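## Task

Move all six parts from the tray into the two totes so that each tote holds a single kind of part. Every part, including any already in a tote, must finish inside a tote; a part lying on or hanging over a tote's rim or inner ledge does not count as inside. Put nothing except the parts into or onto the totes. At the end, release everything and move the grippers away; a result that stays in place only because the robot is holding it does not count.

## Robot and tools

Robot: two 6-joint arms, left_arm and right_arm, each with a parallel two-finger gripper and a wrist camera. Left_arm sits on the +y side. Cameras: cam_head_left, cam_head_right, cam_left_wrist, cam_right_wrist, each 896x504, and every result returns images in that order.

Frames: one scene frame with its origin on the floor at the centre of the robot's foot, +x forward, +y toward the robot's left, +z up. Base roots: left_arm at (+0.185, +0.264, +1.588) m, right_arm at (+0.185, -0.264, +1.588) m. The state line reports each gripper's end_effector_position (m) and end_effector_quat_wxyz in this frame. That position is the point between the finger pads, roughly 1 cm behind the tips; fingers point along gripper +z and close along gripper y. Printed positions can be somewhat off, more so when an arm is stretched out. Only the floor height is known for sure.

Command row (used by both execute_actions and move): 14 numbers in [-1, 1], always all 14 even if one arm is idle. Order: left_arm waist, shoulder, elbow, wrist pitch, wrist yaw, wrist roll, opening, then the same seven for right_arm. The six joint numbers are scaled offsets, not poses: 1.0 equals 1.264 rad (waist), 1.32 (shoulder), 1.276 (elbow), 1.83 (wrist pitch), 1.686 (wrist yaw), 2.022 (wrist roll). The opening number is absolute: +1 fully open, -1 closed; between those, fingers go to where grip_measured would read that value.

Joint ranges (rad): waist -2.880 to 2.880, shoulder 0.000 to 3.142, elbow 0.000 to 3.019, wrist pitch -1.693 to 1.571, wrist yaw -1.571 to 1.571, wrist roll -2.094 to 2.094. Actual ends may differ by up to 0.019 rad. A request more than 0.019 rad beyond a range end refuses that action for both arms; if the first action of a call fails this, nothing in the call runs. A "joint sent to its limit" line means a joint was clipped at its end.

execute_actions(actions): a list of actions; each action is a list of up to 15 rows, one per 1/30 s step, and a shorter list repeats its last row to fill 15 steps (0.5 s). Joint offsets in every row are measured from the angles at the start of that action, not from the previous row; for a call's first action that means the last reported angles. An empty list just returns state and images. Speed is capped: per step the target may lead each joint by at most 0.264 (waist), 0.32 (shoulder), 0.276 (elbow), 0.33 (wrist pitch), 0.186 (wrist yaw), 0.522 (wrist roll) rad, and targets are scaled back if they would put the gripper more than 70 mm from where it is. Big moves need several actions; unfinished motion should be re-commanded. Sending zeros can let an arm sag, so re-aim at the desired angles in the first call of a reply, then zeros.

move(target, speed, blocking): target is one 14-number row whose offsets count from the "Joint positions" of the latest result that shows them. All joints of both arms follow paths finishing together, so grippers travel on curves; duration is clamped to 0.5-10 s. speed (rad/s, 0.01 to 2, default 0.5) caps the joint with the farthest to go. Paths ignore obstacles and the other arm. Finger openings are sent at the start. The "move:" line reports the ending (done, off_target, moving, held, fault), limits=held or limits=none, and each arm's joint farthest from target. With blocking=false, the result comes after 0.5 s; use wait(0) to poll or stop to brake, and other motion commands are refused until the move has ended.

wait(seconds): 0 to 10; arms hold their last command, and a running move continues. stop(): brakes the running move (needs room, more when fast); fingers keep moving. zoom_image(camera, region): region [x0, y0, x1, y1] in pixels of that camera's last image, top-left origin, at most 504x504. read_manual(section): returns licence text only, no motion. finished_scene(scene): pass the number of the current scene; it ends it permanently after the robot holds its last command and reports success.

Result lines: Joint positions and Joint velocities give per arm the six joints (rad, rad/s) then finger gap (m; 0.094 fully open). Joint targets shows what joints are currently driven toward. grip_measured is the opening on the command scale, with a fixed per-gripper error up to about 1 mm. Torques are raw drive outputs with offsets and noise. Step readings list joint angles at some steps; HELD marks an arm whose row was partly held back. "joint command not followed" means the clearance check altered targets. MOTOR HOT warns near 85 °C; at 100 °C an OVER-TEMPERATURE FAULT drops that arm until cooled. FAULT lines mean an arm stopped.

Gripping: to hold a part, keep commanding roughly 0.03 below grip_measured (less for a lighter grip). Finger force is about 50-62 N per pad, weaker on very thin parts, with a brief spike at first contact.

Avoid: dropping or slamming parts, fast or deep pushes into contacts (further-past targets press harder), the two arms colliding or pressing together, and knocking anything out of the work area. Parts may be tugged briefly or loose objects nudged by the scene. Finish with grippers open and withdrawn.

Each tool is called in YAML: its name, and indented under it one key for each argument.

## Session

I'll start by looking at the current state.

execute_actions:
  actions: []

Scene clock: 0.00 s.
left_arm: end_effector_position=(+0.9478, +0.2000, +1.2073) grip_measured=+1.000 end_effector_quat_wxyz=(-0.012, +0.268, -0.963, -0.013) | right_arm: end_effector_position=(+0.9240, -0.7724, +1.2600) grip_measured=+0.239 end_effector_quat_wxyz=(-0.561, +0.318, -0.645, +0.411)
Joint positions: left_arm=[ 0.883  1.99   2.01  -0.708 -0.586 -0.448  0.094] | right_arm=[-1.777  2.097  1.947  1.169 -0.448 -0.917  0.058]
Joint velocities: left_arm=[-0.005 -0.015 -0.007 -0.022  0.022 -0.022  0.   ] | right_arm=[ 0.005  0.005 -0.002 -0.027 -0.022  0.007  0.001]
Joint torques (N m, as the arm reports them, + toward a larger angle): no reading
Joint targets: left_arm=[0.876 1.976 2.027 -0.707 -0.586 -0.448] | right_arm=[-1.779 2.084 1.965 1.176 -0.447 -0.916]

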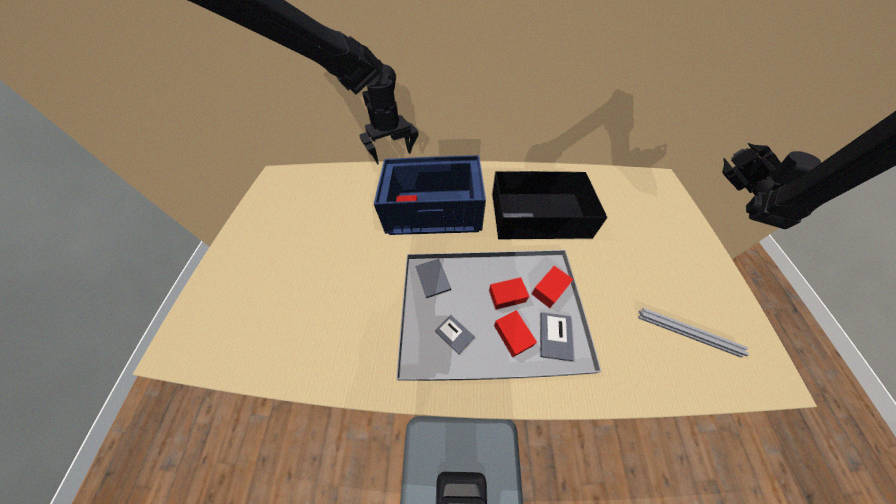

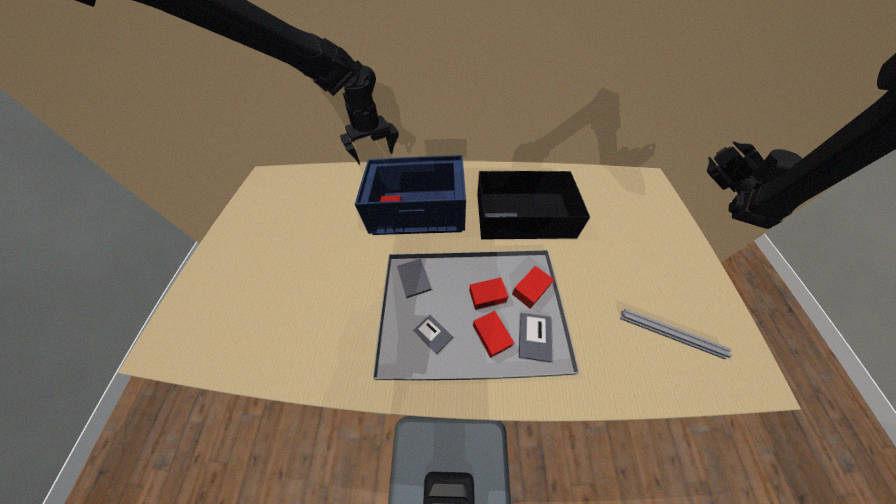

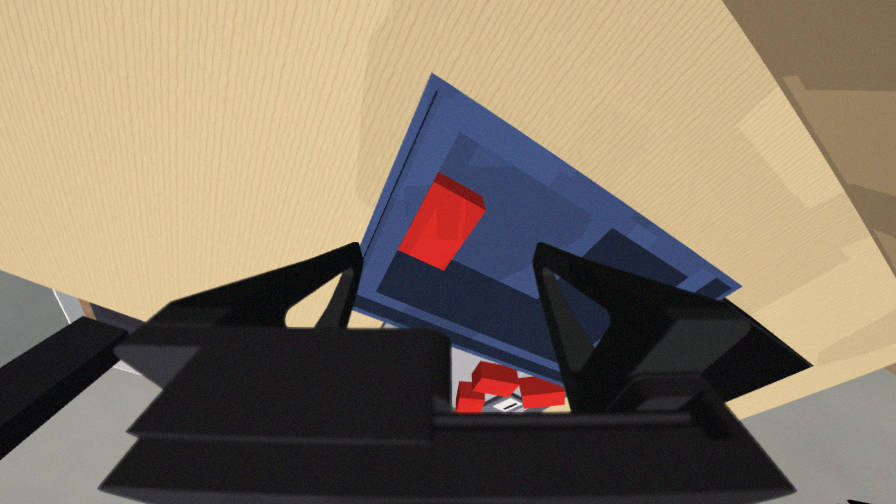

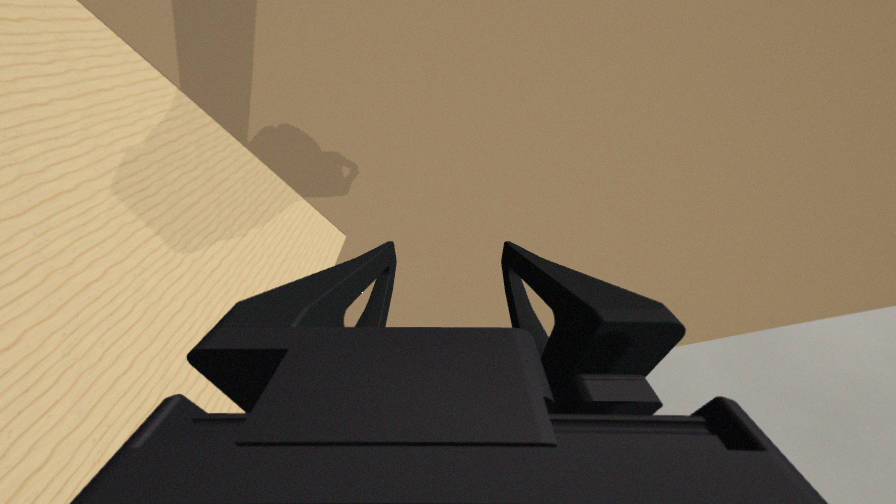

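zoom_image:
  camera: "cam_head_left"
  region: [350, 130, 650, 400]

zoom_image:
  camera: "cam_head_right"
  region: [330, 130, 630, 400]

Region (350, 130, 650, 400) of cam_head_left's 896x504 image, scaled by 1.680, with more detail than that image has; it fills the top 454 rows of this view, and the rest is white.

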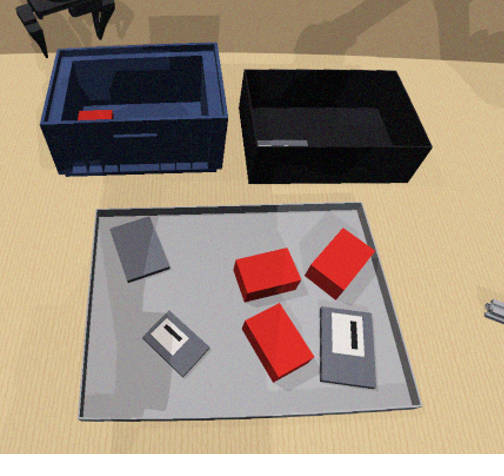

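Region (330, 130, 630, 400) of cam_head_right's 896x504 image, scaled by 1.680, with more detail than that image has; it fills the top 454 rows of this view, and the rest is white.

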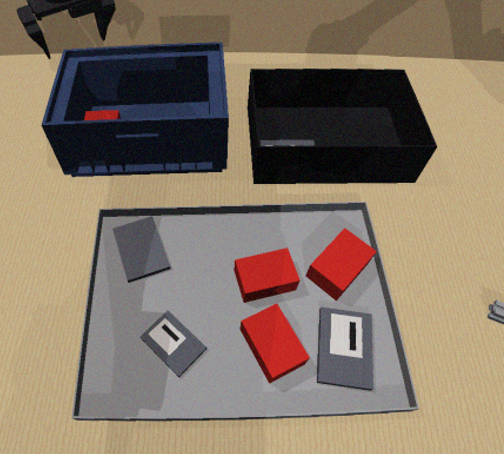

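move:
  target: [-0.36, 0.124, -0.5317, 0.2829, -0.1627, 0.6835, 1, 0.2524, -0.5811, -1.0, -0.596, 0.3215, 1.0, 1]
  speed: 0.9

Scene clock: 22.30 s.
left_arm: end_effector_position=(+0.6055, -0.1010, +1.2410) grip_measured=+1.000 end_effector_quat_wxyz=(-0.013, +0.605, +0.796, -0.000) | right_arm: end_effector_position=(+0.5474, -0.4221, +1.2442) grip_measured=+1.000 end_effector_quat_wxyz=(-0.002, +0.695, +0.719, -0.002)
Joint positions: left_arm=[ 0.447  2.159  1.329 -0.201 -0.857  0.923  0.094] | right_arm=[-1.464  1.35   0.671  0.085  0.092  1.09   0.094]
Joint velocities: left_arm=[-0.005 -0.005 -0.007  0.002  0.037  0.007  0.   ] | right_arm=[ 0.005  0.005 -0.017 -0.002 -0.066 -0.022  0.   ]
Joint torques (N m, as the arm reports them, + toward a larger angle): left_arm=[-17.36 -12.89   1.21   0.75  -0.11   0.14] | right_arm=[  1.62 -13.73  -0.32  -0.5    0.21   0.07]
Joint targets: left_arm=[0.428 2.153 1.331 -0.190 -0.861 0.934] | right_arm=[-1.458 1.330 0.671 0.078 0.094 1.106]
move: done; limits=none; left_arm: farthest joint: the waist, 0.019 radians from its target (0.455 radians at the start); right_arm: farthest joint: the shoulder, 0.020 radians from its target (0.767 radians at the start)

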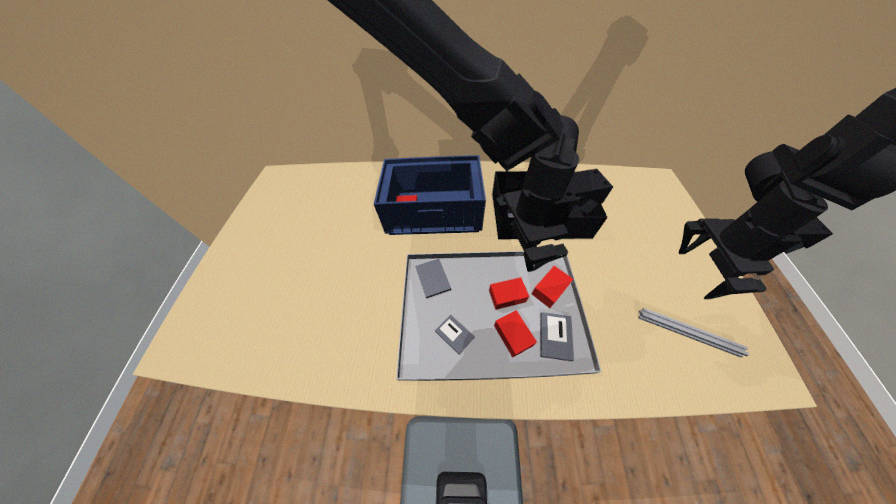

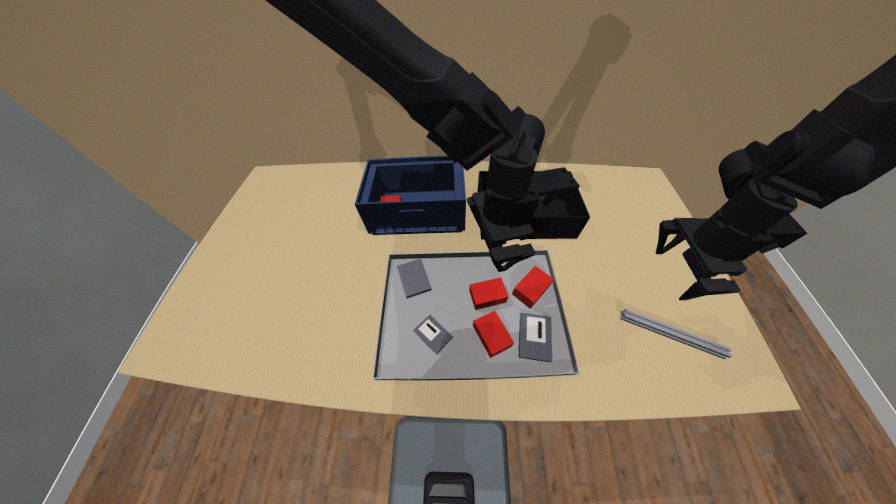

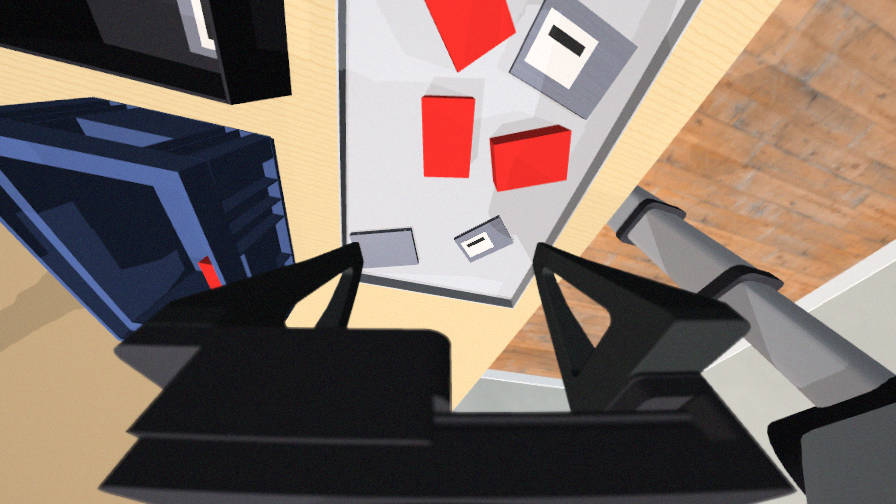

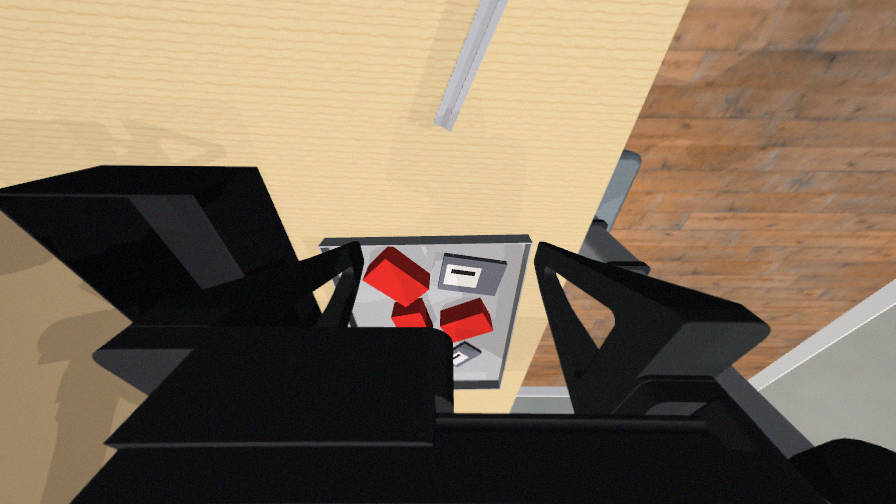

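move:
  target: [0.1165, 0.2098, 0.1973, 0.1192, 0.0613, 0.1128, 1, 0.0047, -0.0152, 0, -0.0038, 0.0012, 0.0079, 1]
  speed: 0.4

Scene clock: 28.20 s.
left_arm: end_effector_position=(+0.6050, -0.1210, +1.0985) grip_measured=+1.000 end_effector_quat_wxyz=(+0.004, +0.610, +0.792, -0.000) | right_arm: end_effector_position=(+0.5474, -0.4221, +1.2442) grip_measured=+1.000 end_effector_quat_wxyz=(-0.002, +0.696, +0.718, -0.002)
Joint positions: left_arm=[ 0.595  2.445  1.576  0.007 -0.757  1.14   0.094] | right_arm=[-1.464  1.35   0.671  0.085  0.092  1.091  0.094]
Joint velocities: left_arm=[-0.005 -0.005  0.002  0.007 -0.022  0.081  0.   ] | right_arm=[-0.005 -0.005  0.002 -0.012  0.037 -0.007  0.   ]
Joint torques (N m, as the arm reports them, + toward a larger angle): left_arm=[-16.44 -13.57   0.48   0.8    0.16   0.11] | right_arm=[  1.65 -13.54  -0.36  -0.51   0.19   0.06]
Joint targets: left_arm=[0.594 2.436 1.581 0.018 -0.754 1.151] | right_arm=[-1.458 1.330 0.671 0.078 0.094 1.106]
move: done; limits=none; left_arm: farthest joint: the wrist roll, 0.011 radians from its target (0.228 radians at the start); right_arm: farthest joint: the shoulder, 0.020 radians from its target (0.020 radians at the start)

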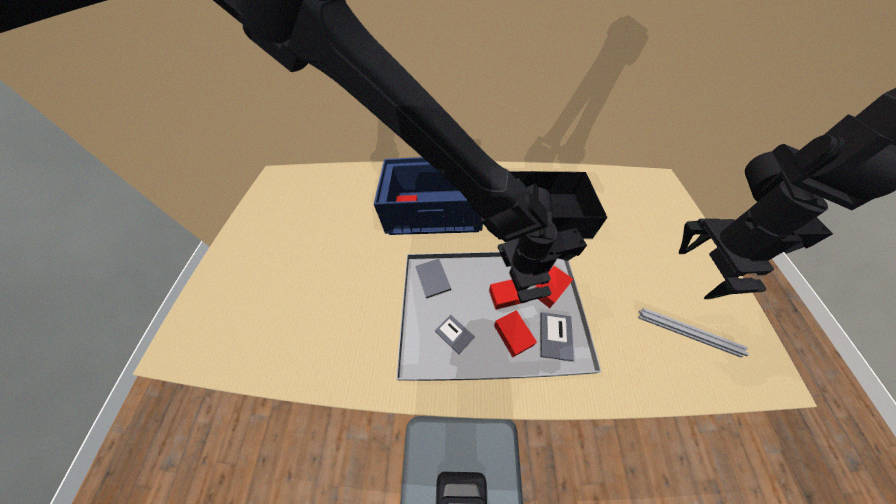

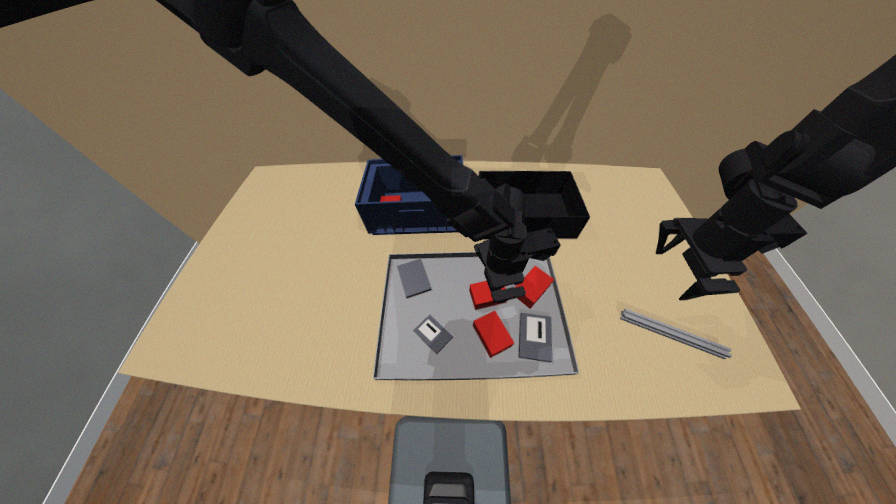

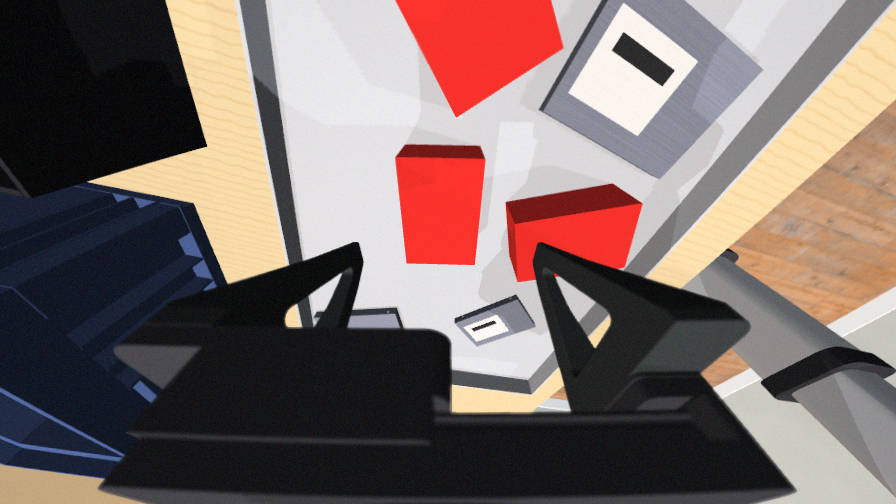

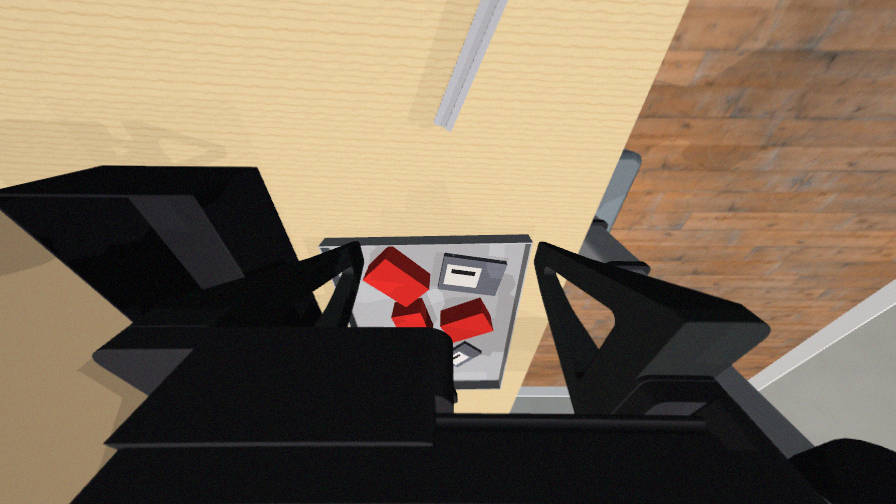

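move:
  target: [0.0463, 0.1002, 0.1589, -0.0101, 0.0224, 0.0302, 0.45, 0.0047, -0.0152, 0, -0.0038, 0.0012, 0.0074, 1]
  speed: 0.2

Scene clock: 33.27 s.
left_arm: end_effector_position=(+0.6231, -0.1337, +1.0496) grip_measured=+0.452 end_effector_quat_wxyz=(+0.011, +0.611, +0.792, +0.000) | right_arm: end_effector_position=(+0.5474, -0.4221, +1.2442) grip_measured=+1.000 end_effector_quat_wxyz=(-0.002, +0.696, +0.718, -0.002)
Joint positions: left_arm=[ 0.635  2.558  1.755 -0.014 -0.725  1.194  0.068] | right_arm=[-1.464  1.35   0.671  0.085  0.092  1.091  0.094]
Joint velocities: left_arm=[ 0.005 -0.024  0.017 -0.012  0.051 -0.007 -0.   ] | right_arm=[-0.015 -0.005  0.002 -0.007 -0.007 -0.081  0.   ]
Joint torques (N m, as the arm reports them, + toward a larger angle): left_arm=[-15.21 -11.44   2.61   0.61   0.23   0.1 ] | right_arm=[  1.57 -13.66  -0.33  -0.5    0.19   0.07]
Joint targets: left_arm=[0.653 2.577 1.779 -0.012 -0.719 1.201] | right_arm=[-1.458 1.330 0.671 0.078 0.094 1.106]
move: off_target (left_arm); limits=none; left_arm: farthest joint: the elbow, 0.023 radians from its target (0.203 radians at the start); right_arm: farthest joint: the shoulder, 0.020 radians from its target (0.020 radians at the start)

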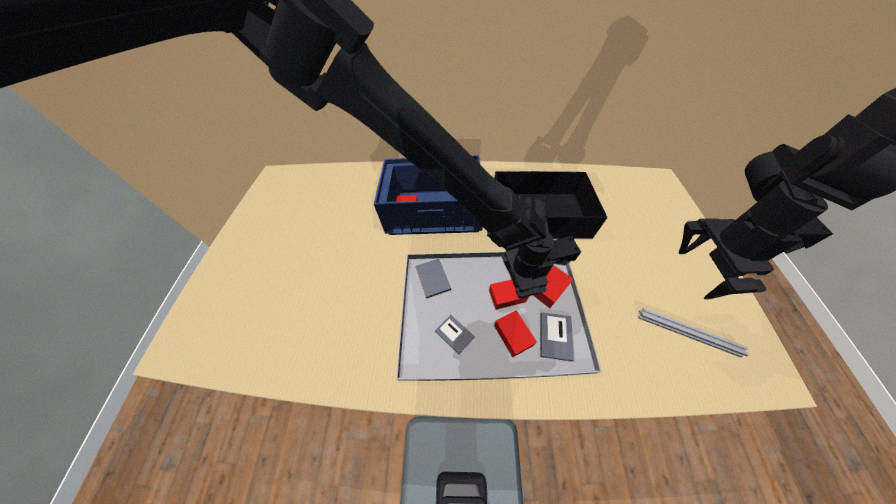

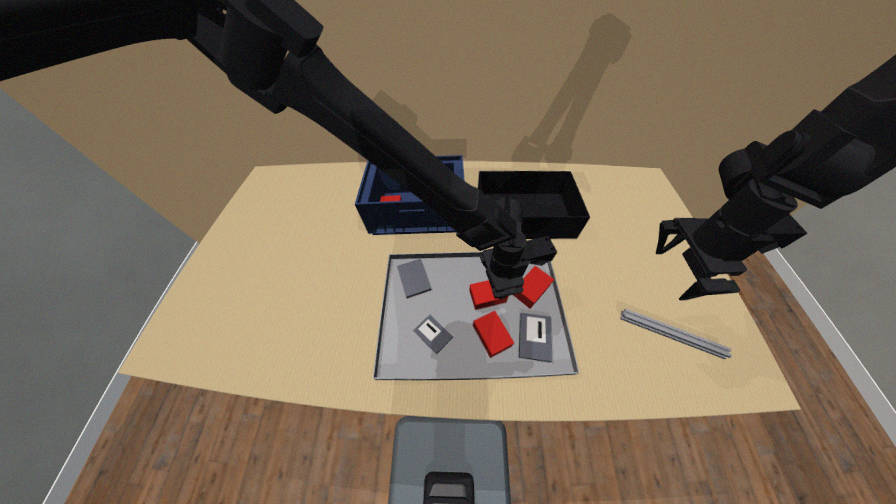

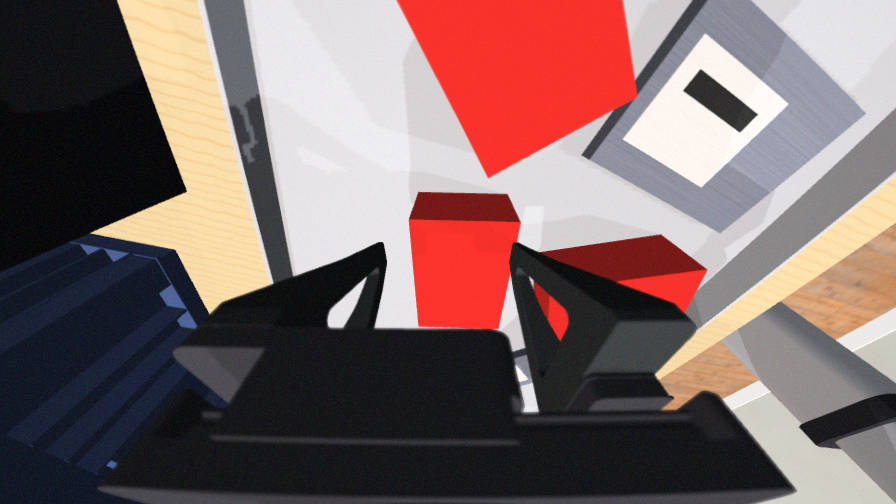

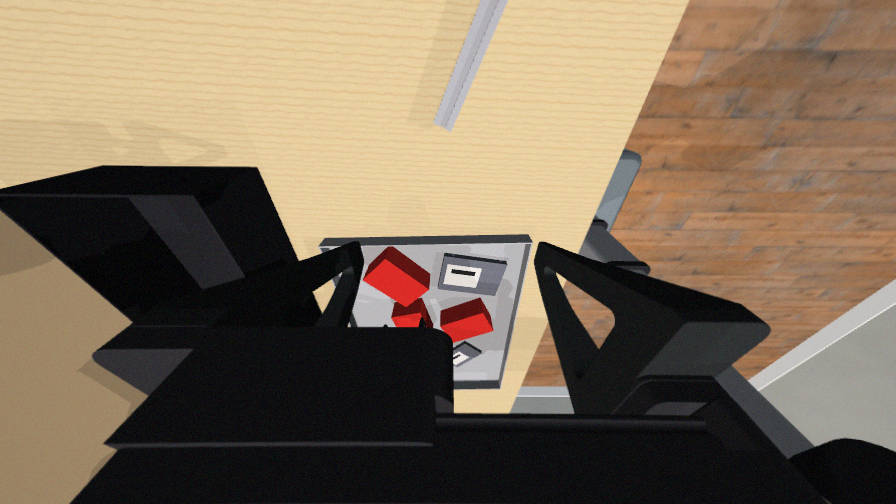

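move:
  target: [0.0269, 0.0326, 0.0313, 0.0, 0.0036, 0.0, 0.62, 0.0047, -0.0152, 0, -0.0038, 0.0012, 0.0074, 1]
  speed: 0.05

Scene clock: 36.43 s.
left_arm: end_effector_position=(+0.6275, -0.1344, +1.0492) grip_measured=+0.618 end_effector_quat_wxyz=(+0.011, +0.612, +0.791, +0.002) | right_arm: end_effector_position=(+0.5474, -0.4221, +1.2442) grip_measured=+1.000 end_effector_quat_wxyz=(-0.002, +0.696, +0.718, -0.002)
Joint positions: left_arm=[ 0.634  2.561  1.769 -0.022 -0.728  1.199  0.076] | right_arm=[-1.464  1.35   0.671  0.085  0.092  1.091  0.094]
Joint velocities: left_arm=[ 0.005 -0.005 -0.012 -0.017 -0.051 -0.066 -0.001] | right_arm=[-0.005 -0.005  0.012 -0.012  0.081  0.051  0.   ]
Joint torques (N m, as the arm reports them, + toward a larger angle): left_arm=[-13.99  -9.92   3.01   0.77   0.36  -0.02] | right_arm=[  1.55 -13.67  -0.37  -0.5    0.2    0.06]
Joint targets: left_arm=[0.669 2.601 1.795 -0.014 -0.719 1.194] | right_arm=[-1.458 1.330 0.671 0.078 0.094 1.106]
move: off_target (left_arm); limits=none; left_arm: farthest joint: the shoulder, 0.040 radians from its target (0.043 radians at the start); right_arm: farthest joint: the shoulder, 0.020 radians from its target (0.020 radians at the start)

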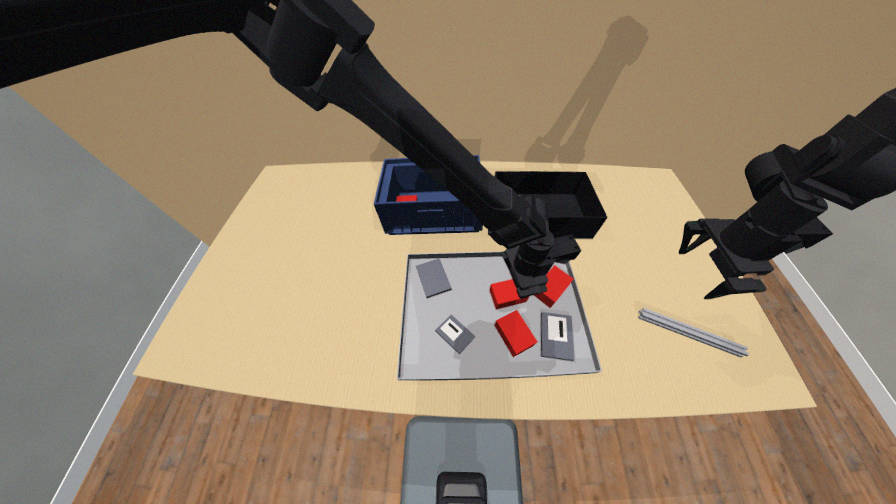

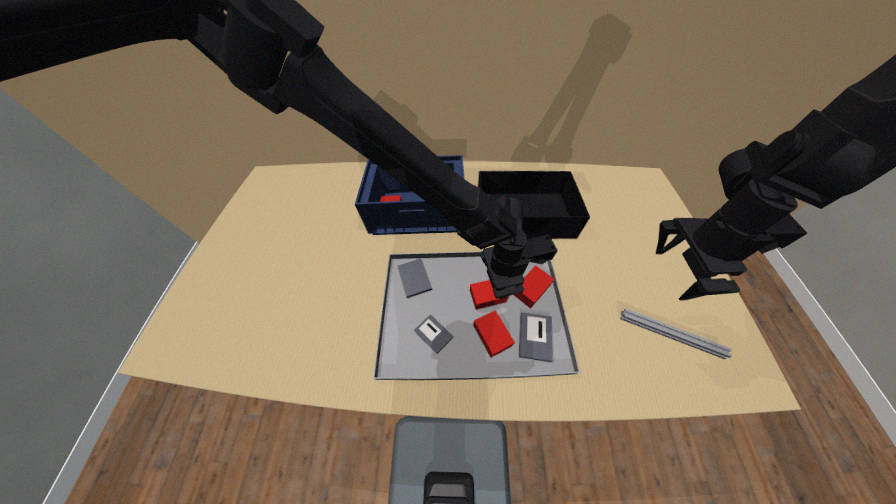

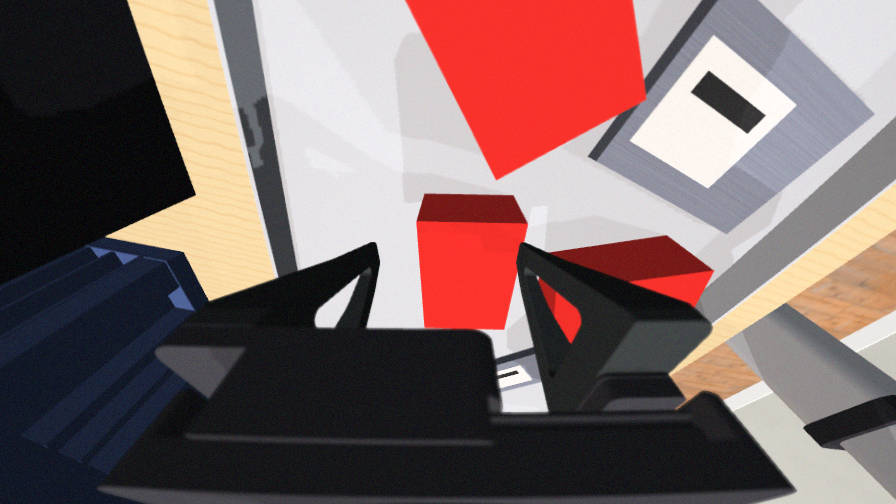

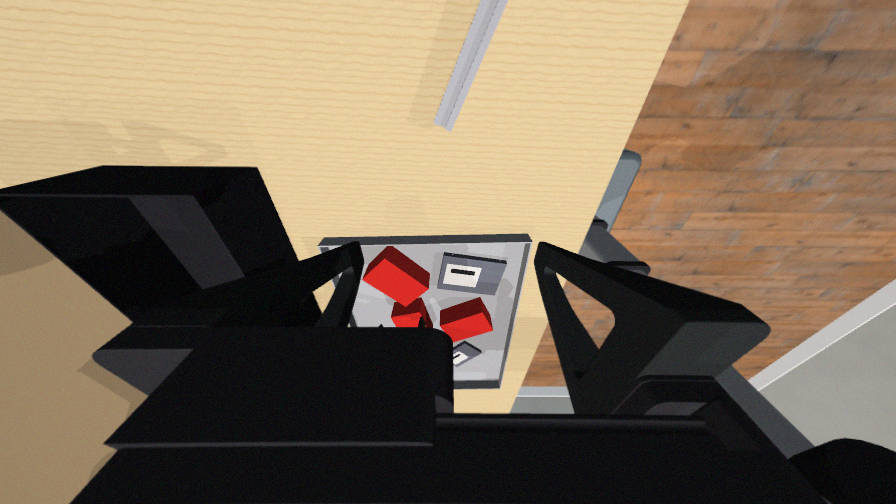

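move:
  target: [-0.002, -0.048, -0.0803, 0.014, -0.0053, -0.0183, 0.62, 0.0047, -0.0152, 0, -0.0038, 0.0012, 0.0074, 1]
  speed: 0.2

Scene clock: 41.63 s.
left_arm: end_effector_position=(+0.6062, -0.1206, +1.0623) grip_measured=+0.618 end_effector_quat_wxyz=(-0.002, +0.612, +0.791, -0.003) | right_arm: end_effector_position=(+0.5474, -0.4221, +1.2442) grip_measured=+1.000 end_effector_quat_wxyz=(-0.002, +0.696, +0.718, -0.002)
Joint positions: left_arm=[ 0.632  2.515  1.668 -0.006 -0.733  1.173  0.076] | right_arm=[-1.464  1.35   0.671  0.085  0.092  1.091  0.094]
Joint velocities: left_arm=[ 0.005  0.005 -0.012 -0.002 -0.022 -0.022  0.   ] | right_arm=[ 0.005  0.005  0.007 -0.012  0.007 -0.007  0.   ]
Joint torques (N m, as the arm reports them, + toward a larger angle): left_arm=[-16.31 -14.79  -0.22   0.73  -0.1   -0.07] | right_arm=[  1.61 -13.63  -0.34  -0.5    0.2    0.06]
Joint targets: left_arm=[0.632 2.498 1.666 0.004 -0.737 1.162] | right_arm=[-1.458 1.330 0.671 0.078 0.094 1.106]
move: done; limits=none; left_arm: farthest joint: the shoulder, 0.017 radians from its target (0.064 radians at the start); right_arm: farthest joint: the shoulder, 0.020 radians from its target (0.020 radians at the start)

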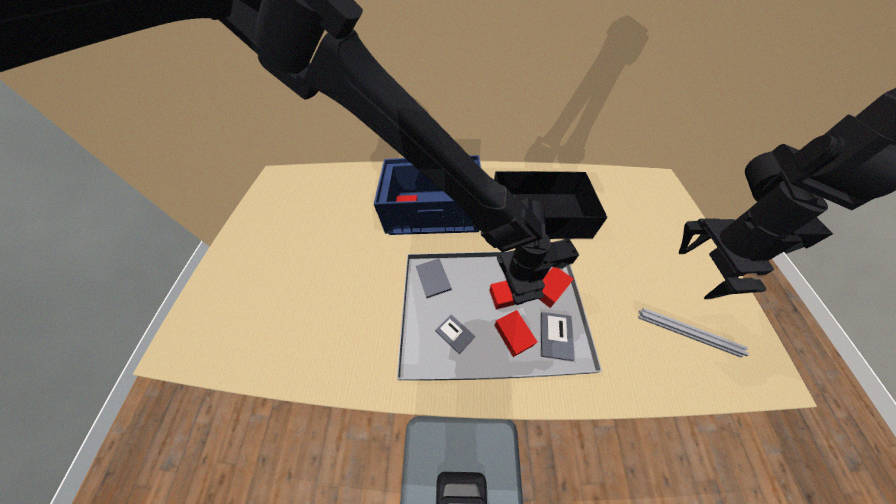

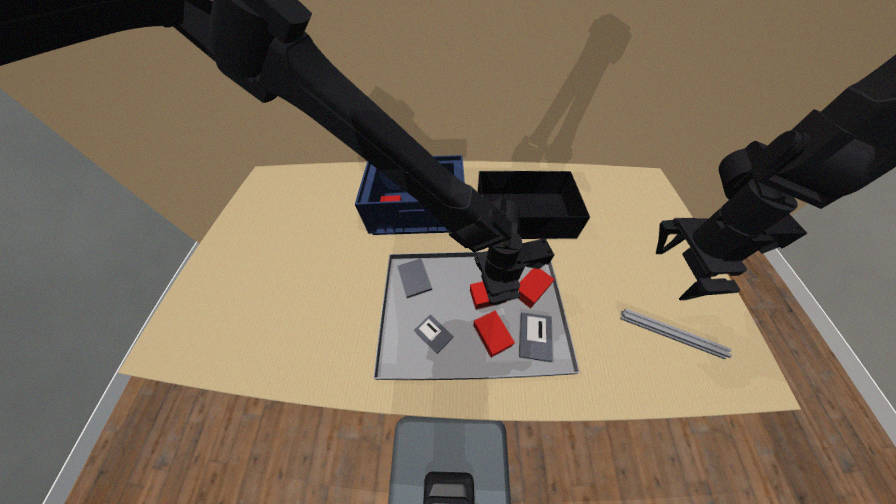

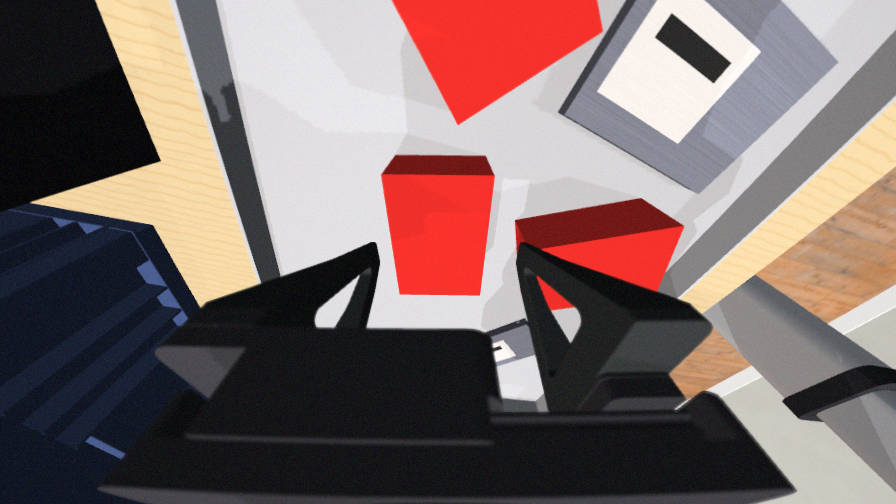

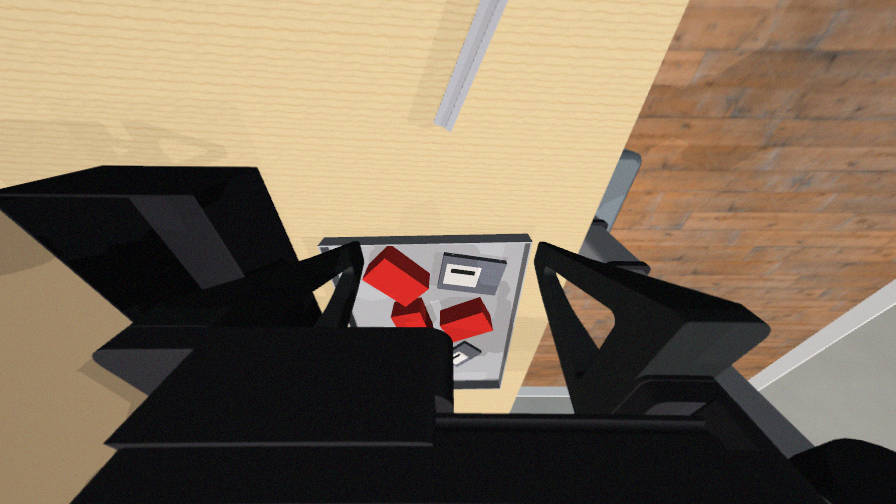

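move:
  target: [0.0178, 0.0487, 0.0868, -0.0036, 0.0081, 0.0134, 0.5, 0.0047, -0.0152, 0, -0.0038, 0.0012, 0.0074, 1]
  speed: 0.07

Scene clock: 44.23 s.
left_arm: end_effector_position=(+0.6218, -0.1327, +1.0417) grip_measured=+0.502 end_effector_quat_wxyz=(+0.010, +0.605, +0.796, +0.002) | right_arm: end_effector_position=(+0.5474, -0.4221, +1.2442) grip_measured=+1.000 end_effector_quat_wxyz=(-0.002, +0.696, +0.718, -0.002)
Joint positions: left_arm=[ 0.642  2.575  1.771 -0.006 -0.724  1.189  0.071] | right_arm=[-1.464  1.35   0.671  0.085  0.092  1.091  0.094]
Joint velocities: left_arm=[-0.024  0.005 -0.002 -0.007 -0.11   0.022 -0.001] | right_arm=[-0.015 -0.005 -0.012  0.002 -0.051  0.007  0.   ]
Joint torques (N m, as the arm reports them, + toward a larger angle): left_arm=[-15.63 -12.42   0.93   0.25   0.18   0.13] | right_arm=[  1.66 -13.65  -0.32  -0.51   0.18   0.07]
Joint targets: left_arm=[0.655 2.579 1.779 -0.013 -0.720 1.200] | right_arm=[-1.458 1.330 0.671 0.078 0.094 1.106]
move: done; limits=none; left_arm: farthest joint: the waist, 0.012 radians from its target (0.022 radians at the start); right_arm: farthest joint: the shoulder, 0.020 radians from its target (0.020 radians at the start)

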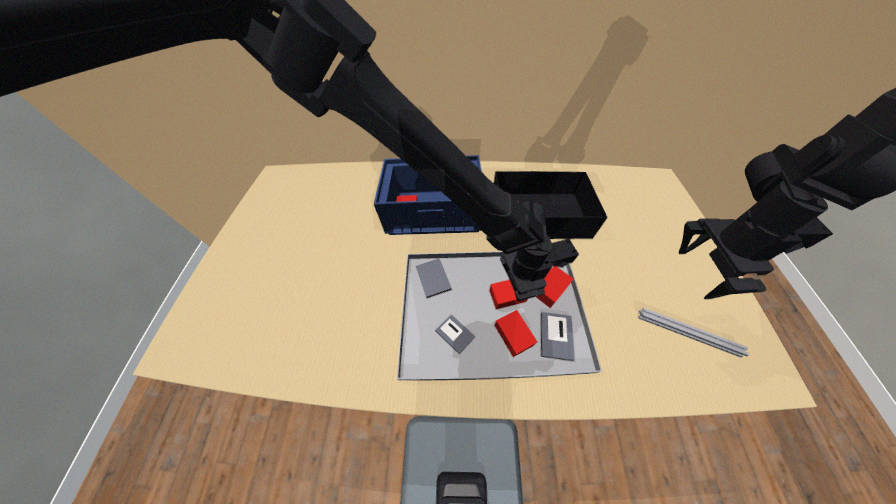

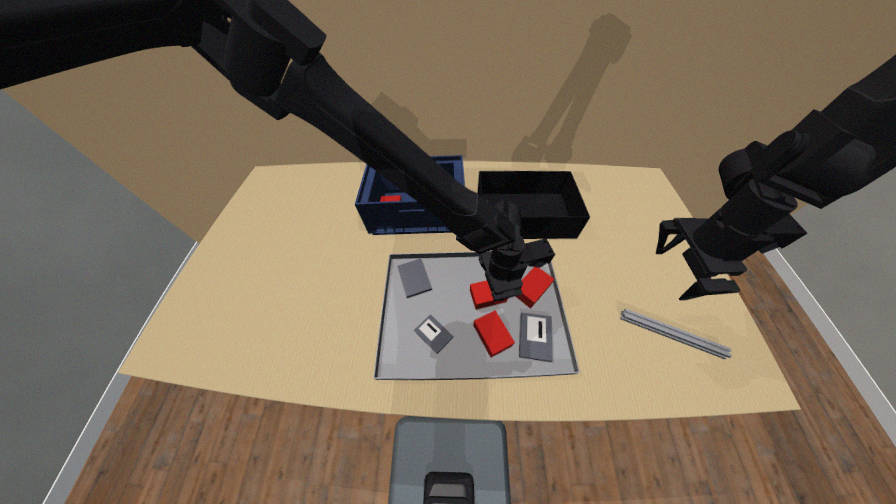

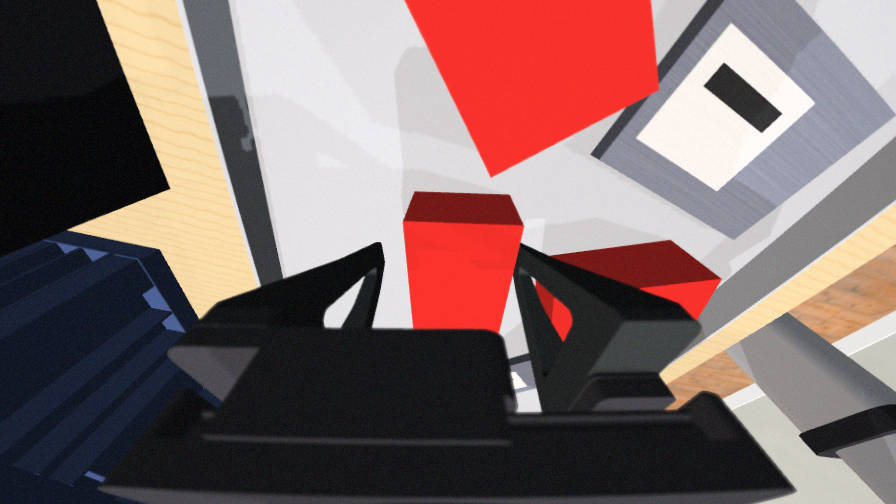

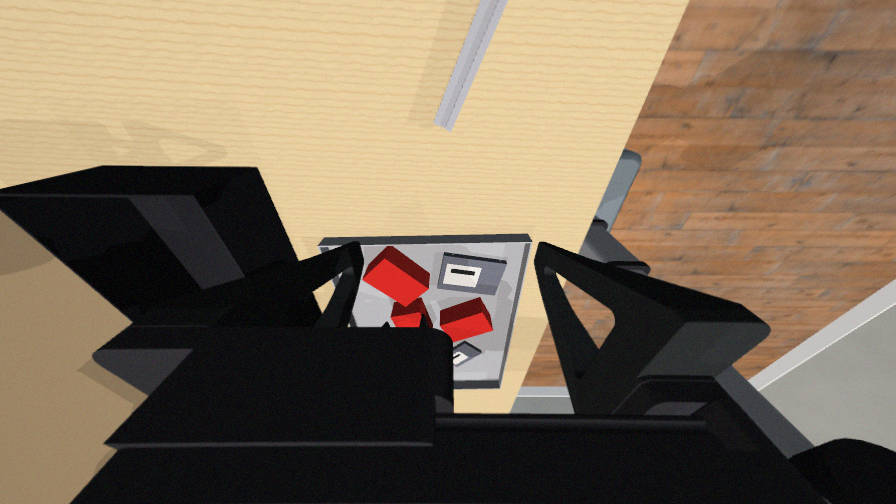

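move:
  target: [0.0222, 0.0182, 0.0172, -0.0104, 0.0024, 0.0054, 0.5, 0.0047, -0.0152, 0, -0.0038, 0.0012, 0.0074, 1]
  speed: 0.05

Scene clock: 45.83 s.
left_arm: end_effector_position=(+0.6128, -0.1237, +1.0268) grip_measured=+0.502 end_effector_quat_wxyz=(-0.003, +0.605, +0.796, +0.003) | right_arm: end_effector_position=(+0.5474, -0.4221, +1.2442) grip_measured=+1.000 end_effector_quat_wxyz=(-0.002, +0.696, +0.718, -0.002)
Joint positions: left_arm=[ 0.663  2.595  1.786 -0.016 -0.724  1.19   0.071] | right_arm=[-1.464  1.35   0.671  0.085  0.092  1.091  0.094]
Joint velocities: left_arm=[-0.005 -0.005  0.012  0.002 -0.022  0.066 -0.001] | right_arm=[-0.005  0.005 -0.012  0.017 -0.022 -0.066  0.   ]
Joint torques (N m, as the arm reports them, + toward a larger angle): left_arm=[-16.58 -12.34   0.92   0.16   0.17   0.12] | right_arm=[  1.62 -13.67  -0.38  -0.52   0.19   0.05]
Joint targets: left_arm=[0.671 2.599 1.793 -0.025 -0.720 1.200] | right_arm=[-1.458 1.330 0.671 0.078 0.094 1.106]
move: done; limits=none; left_arm: farthest joint: the wrist roll, 0.010 radians from its target (0.010 radians at the start); right_arm: farthest joint: the shoulder, 0.020 radians from its target (0.020 radians at the start)

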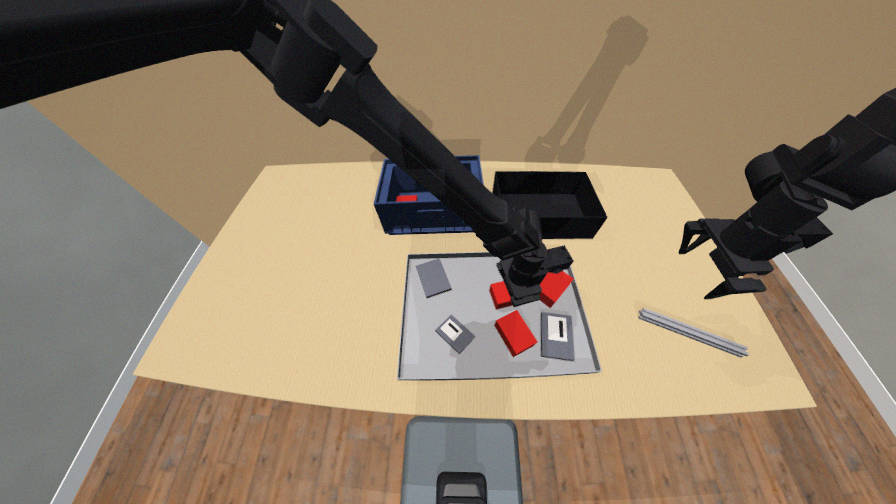

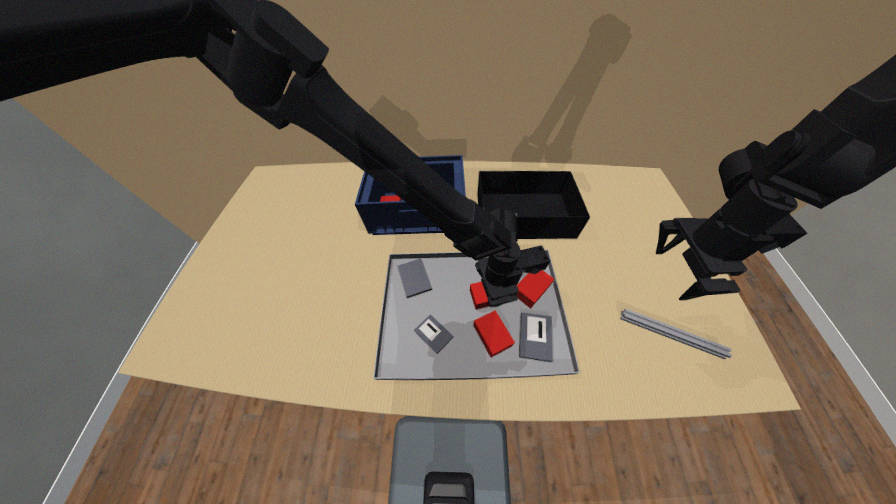

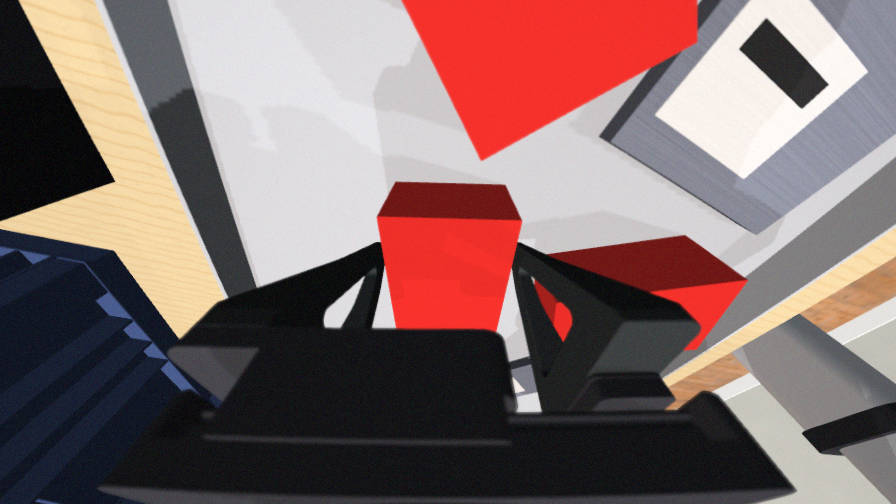

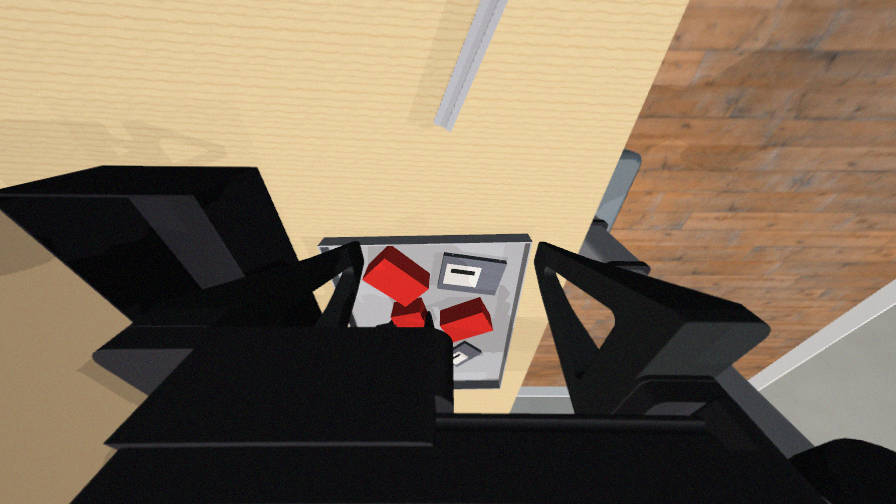

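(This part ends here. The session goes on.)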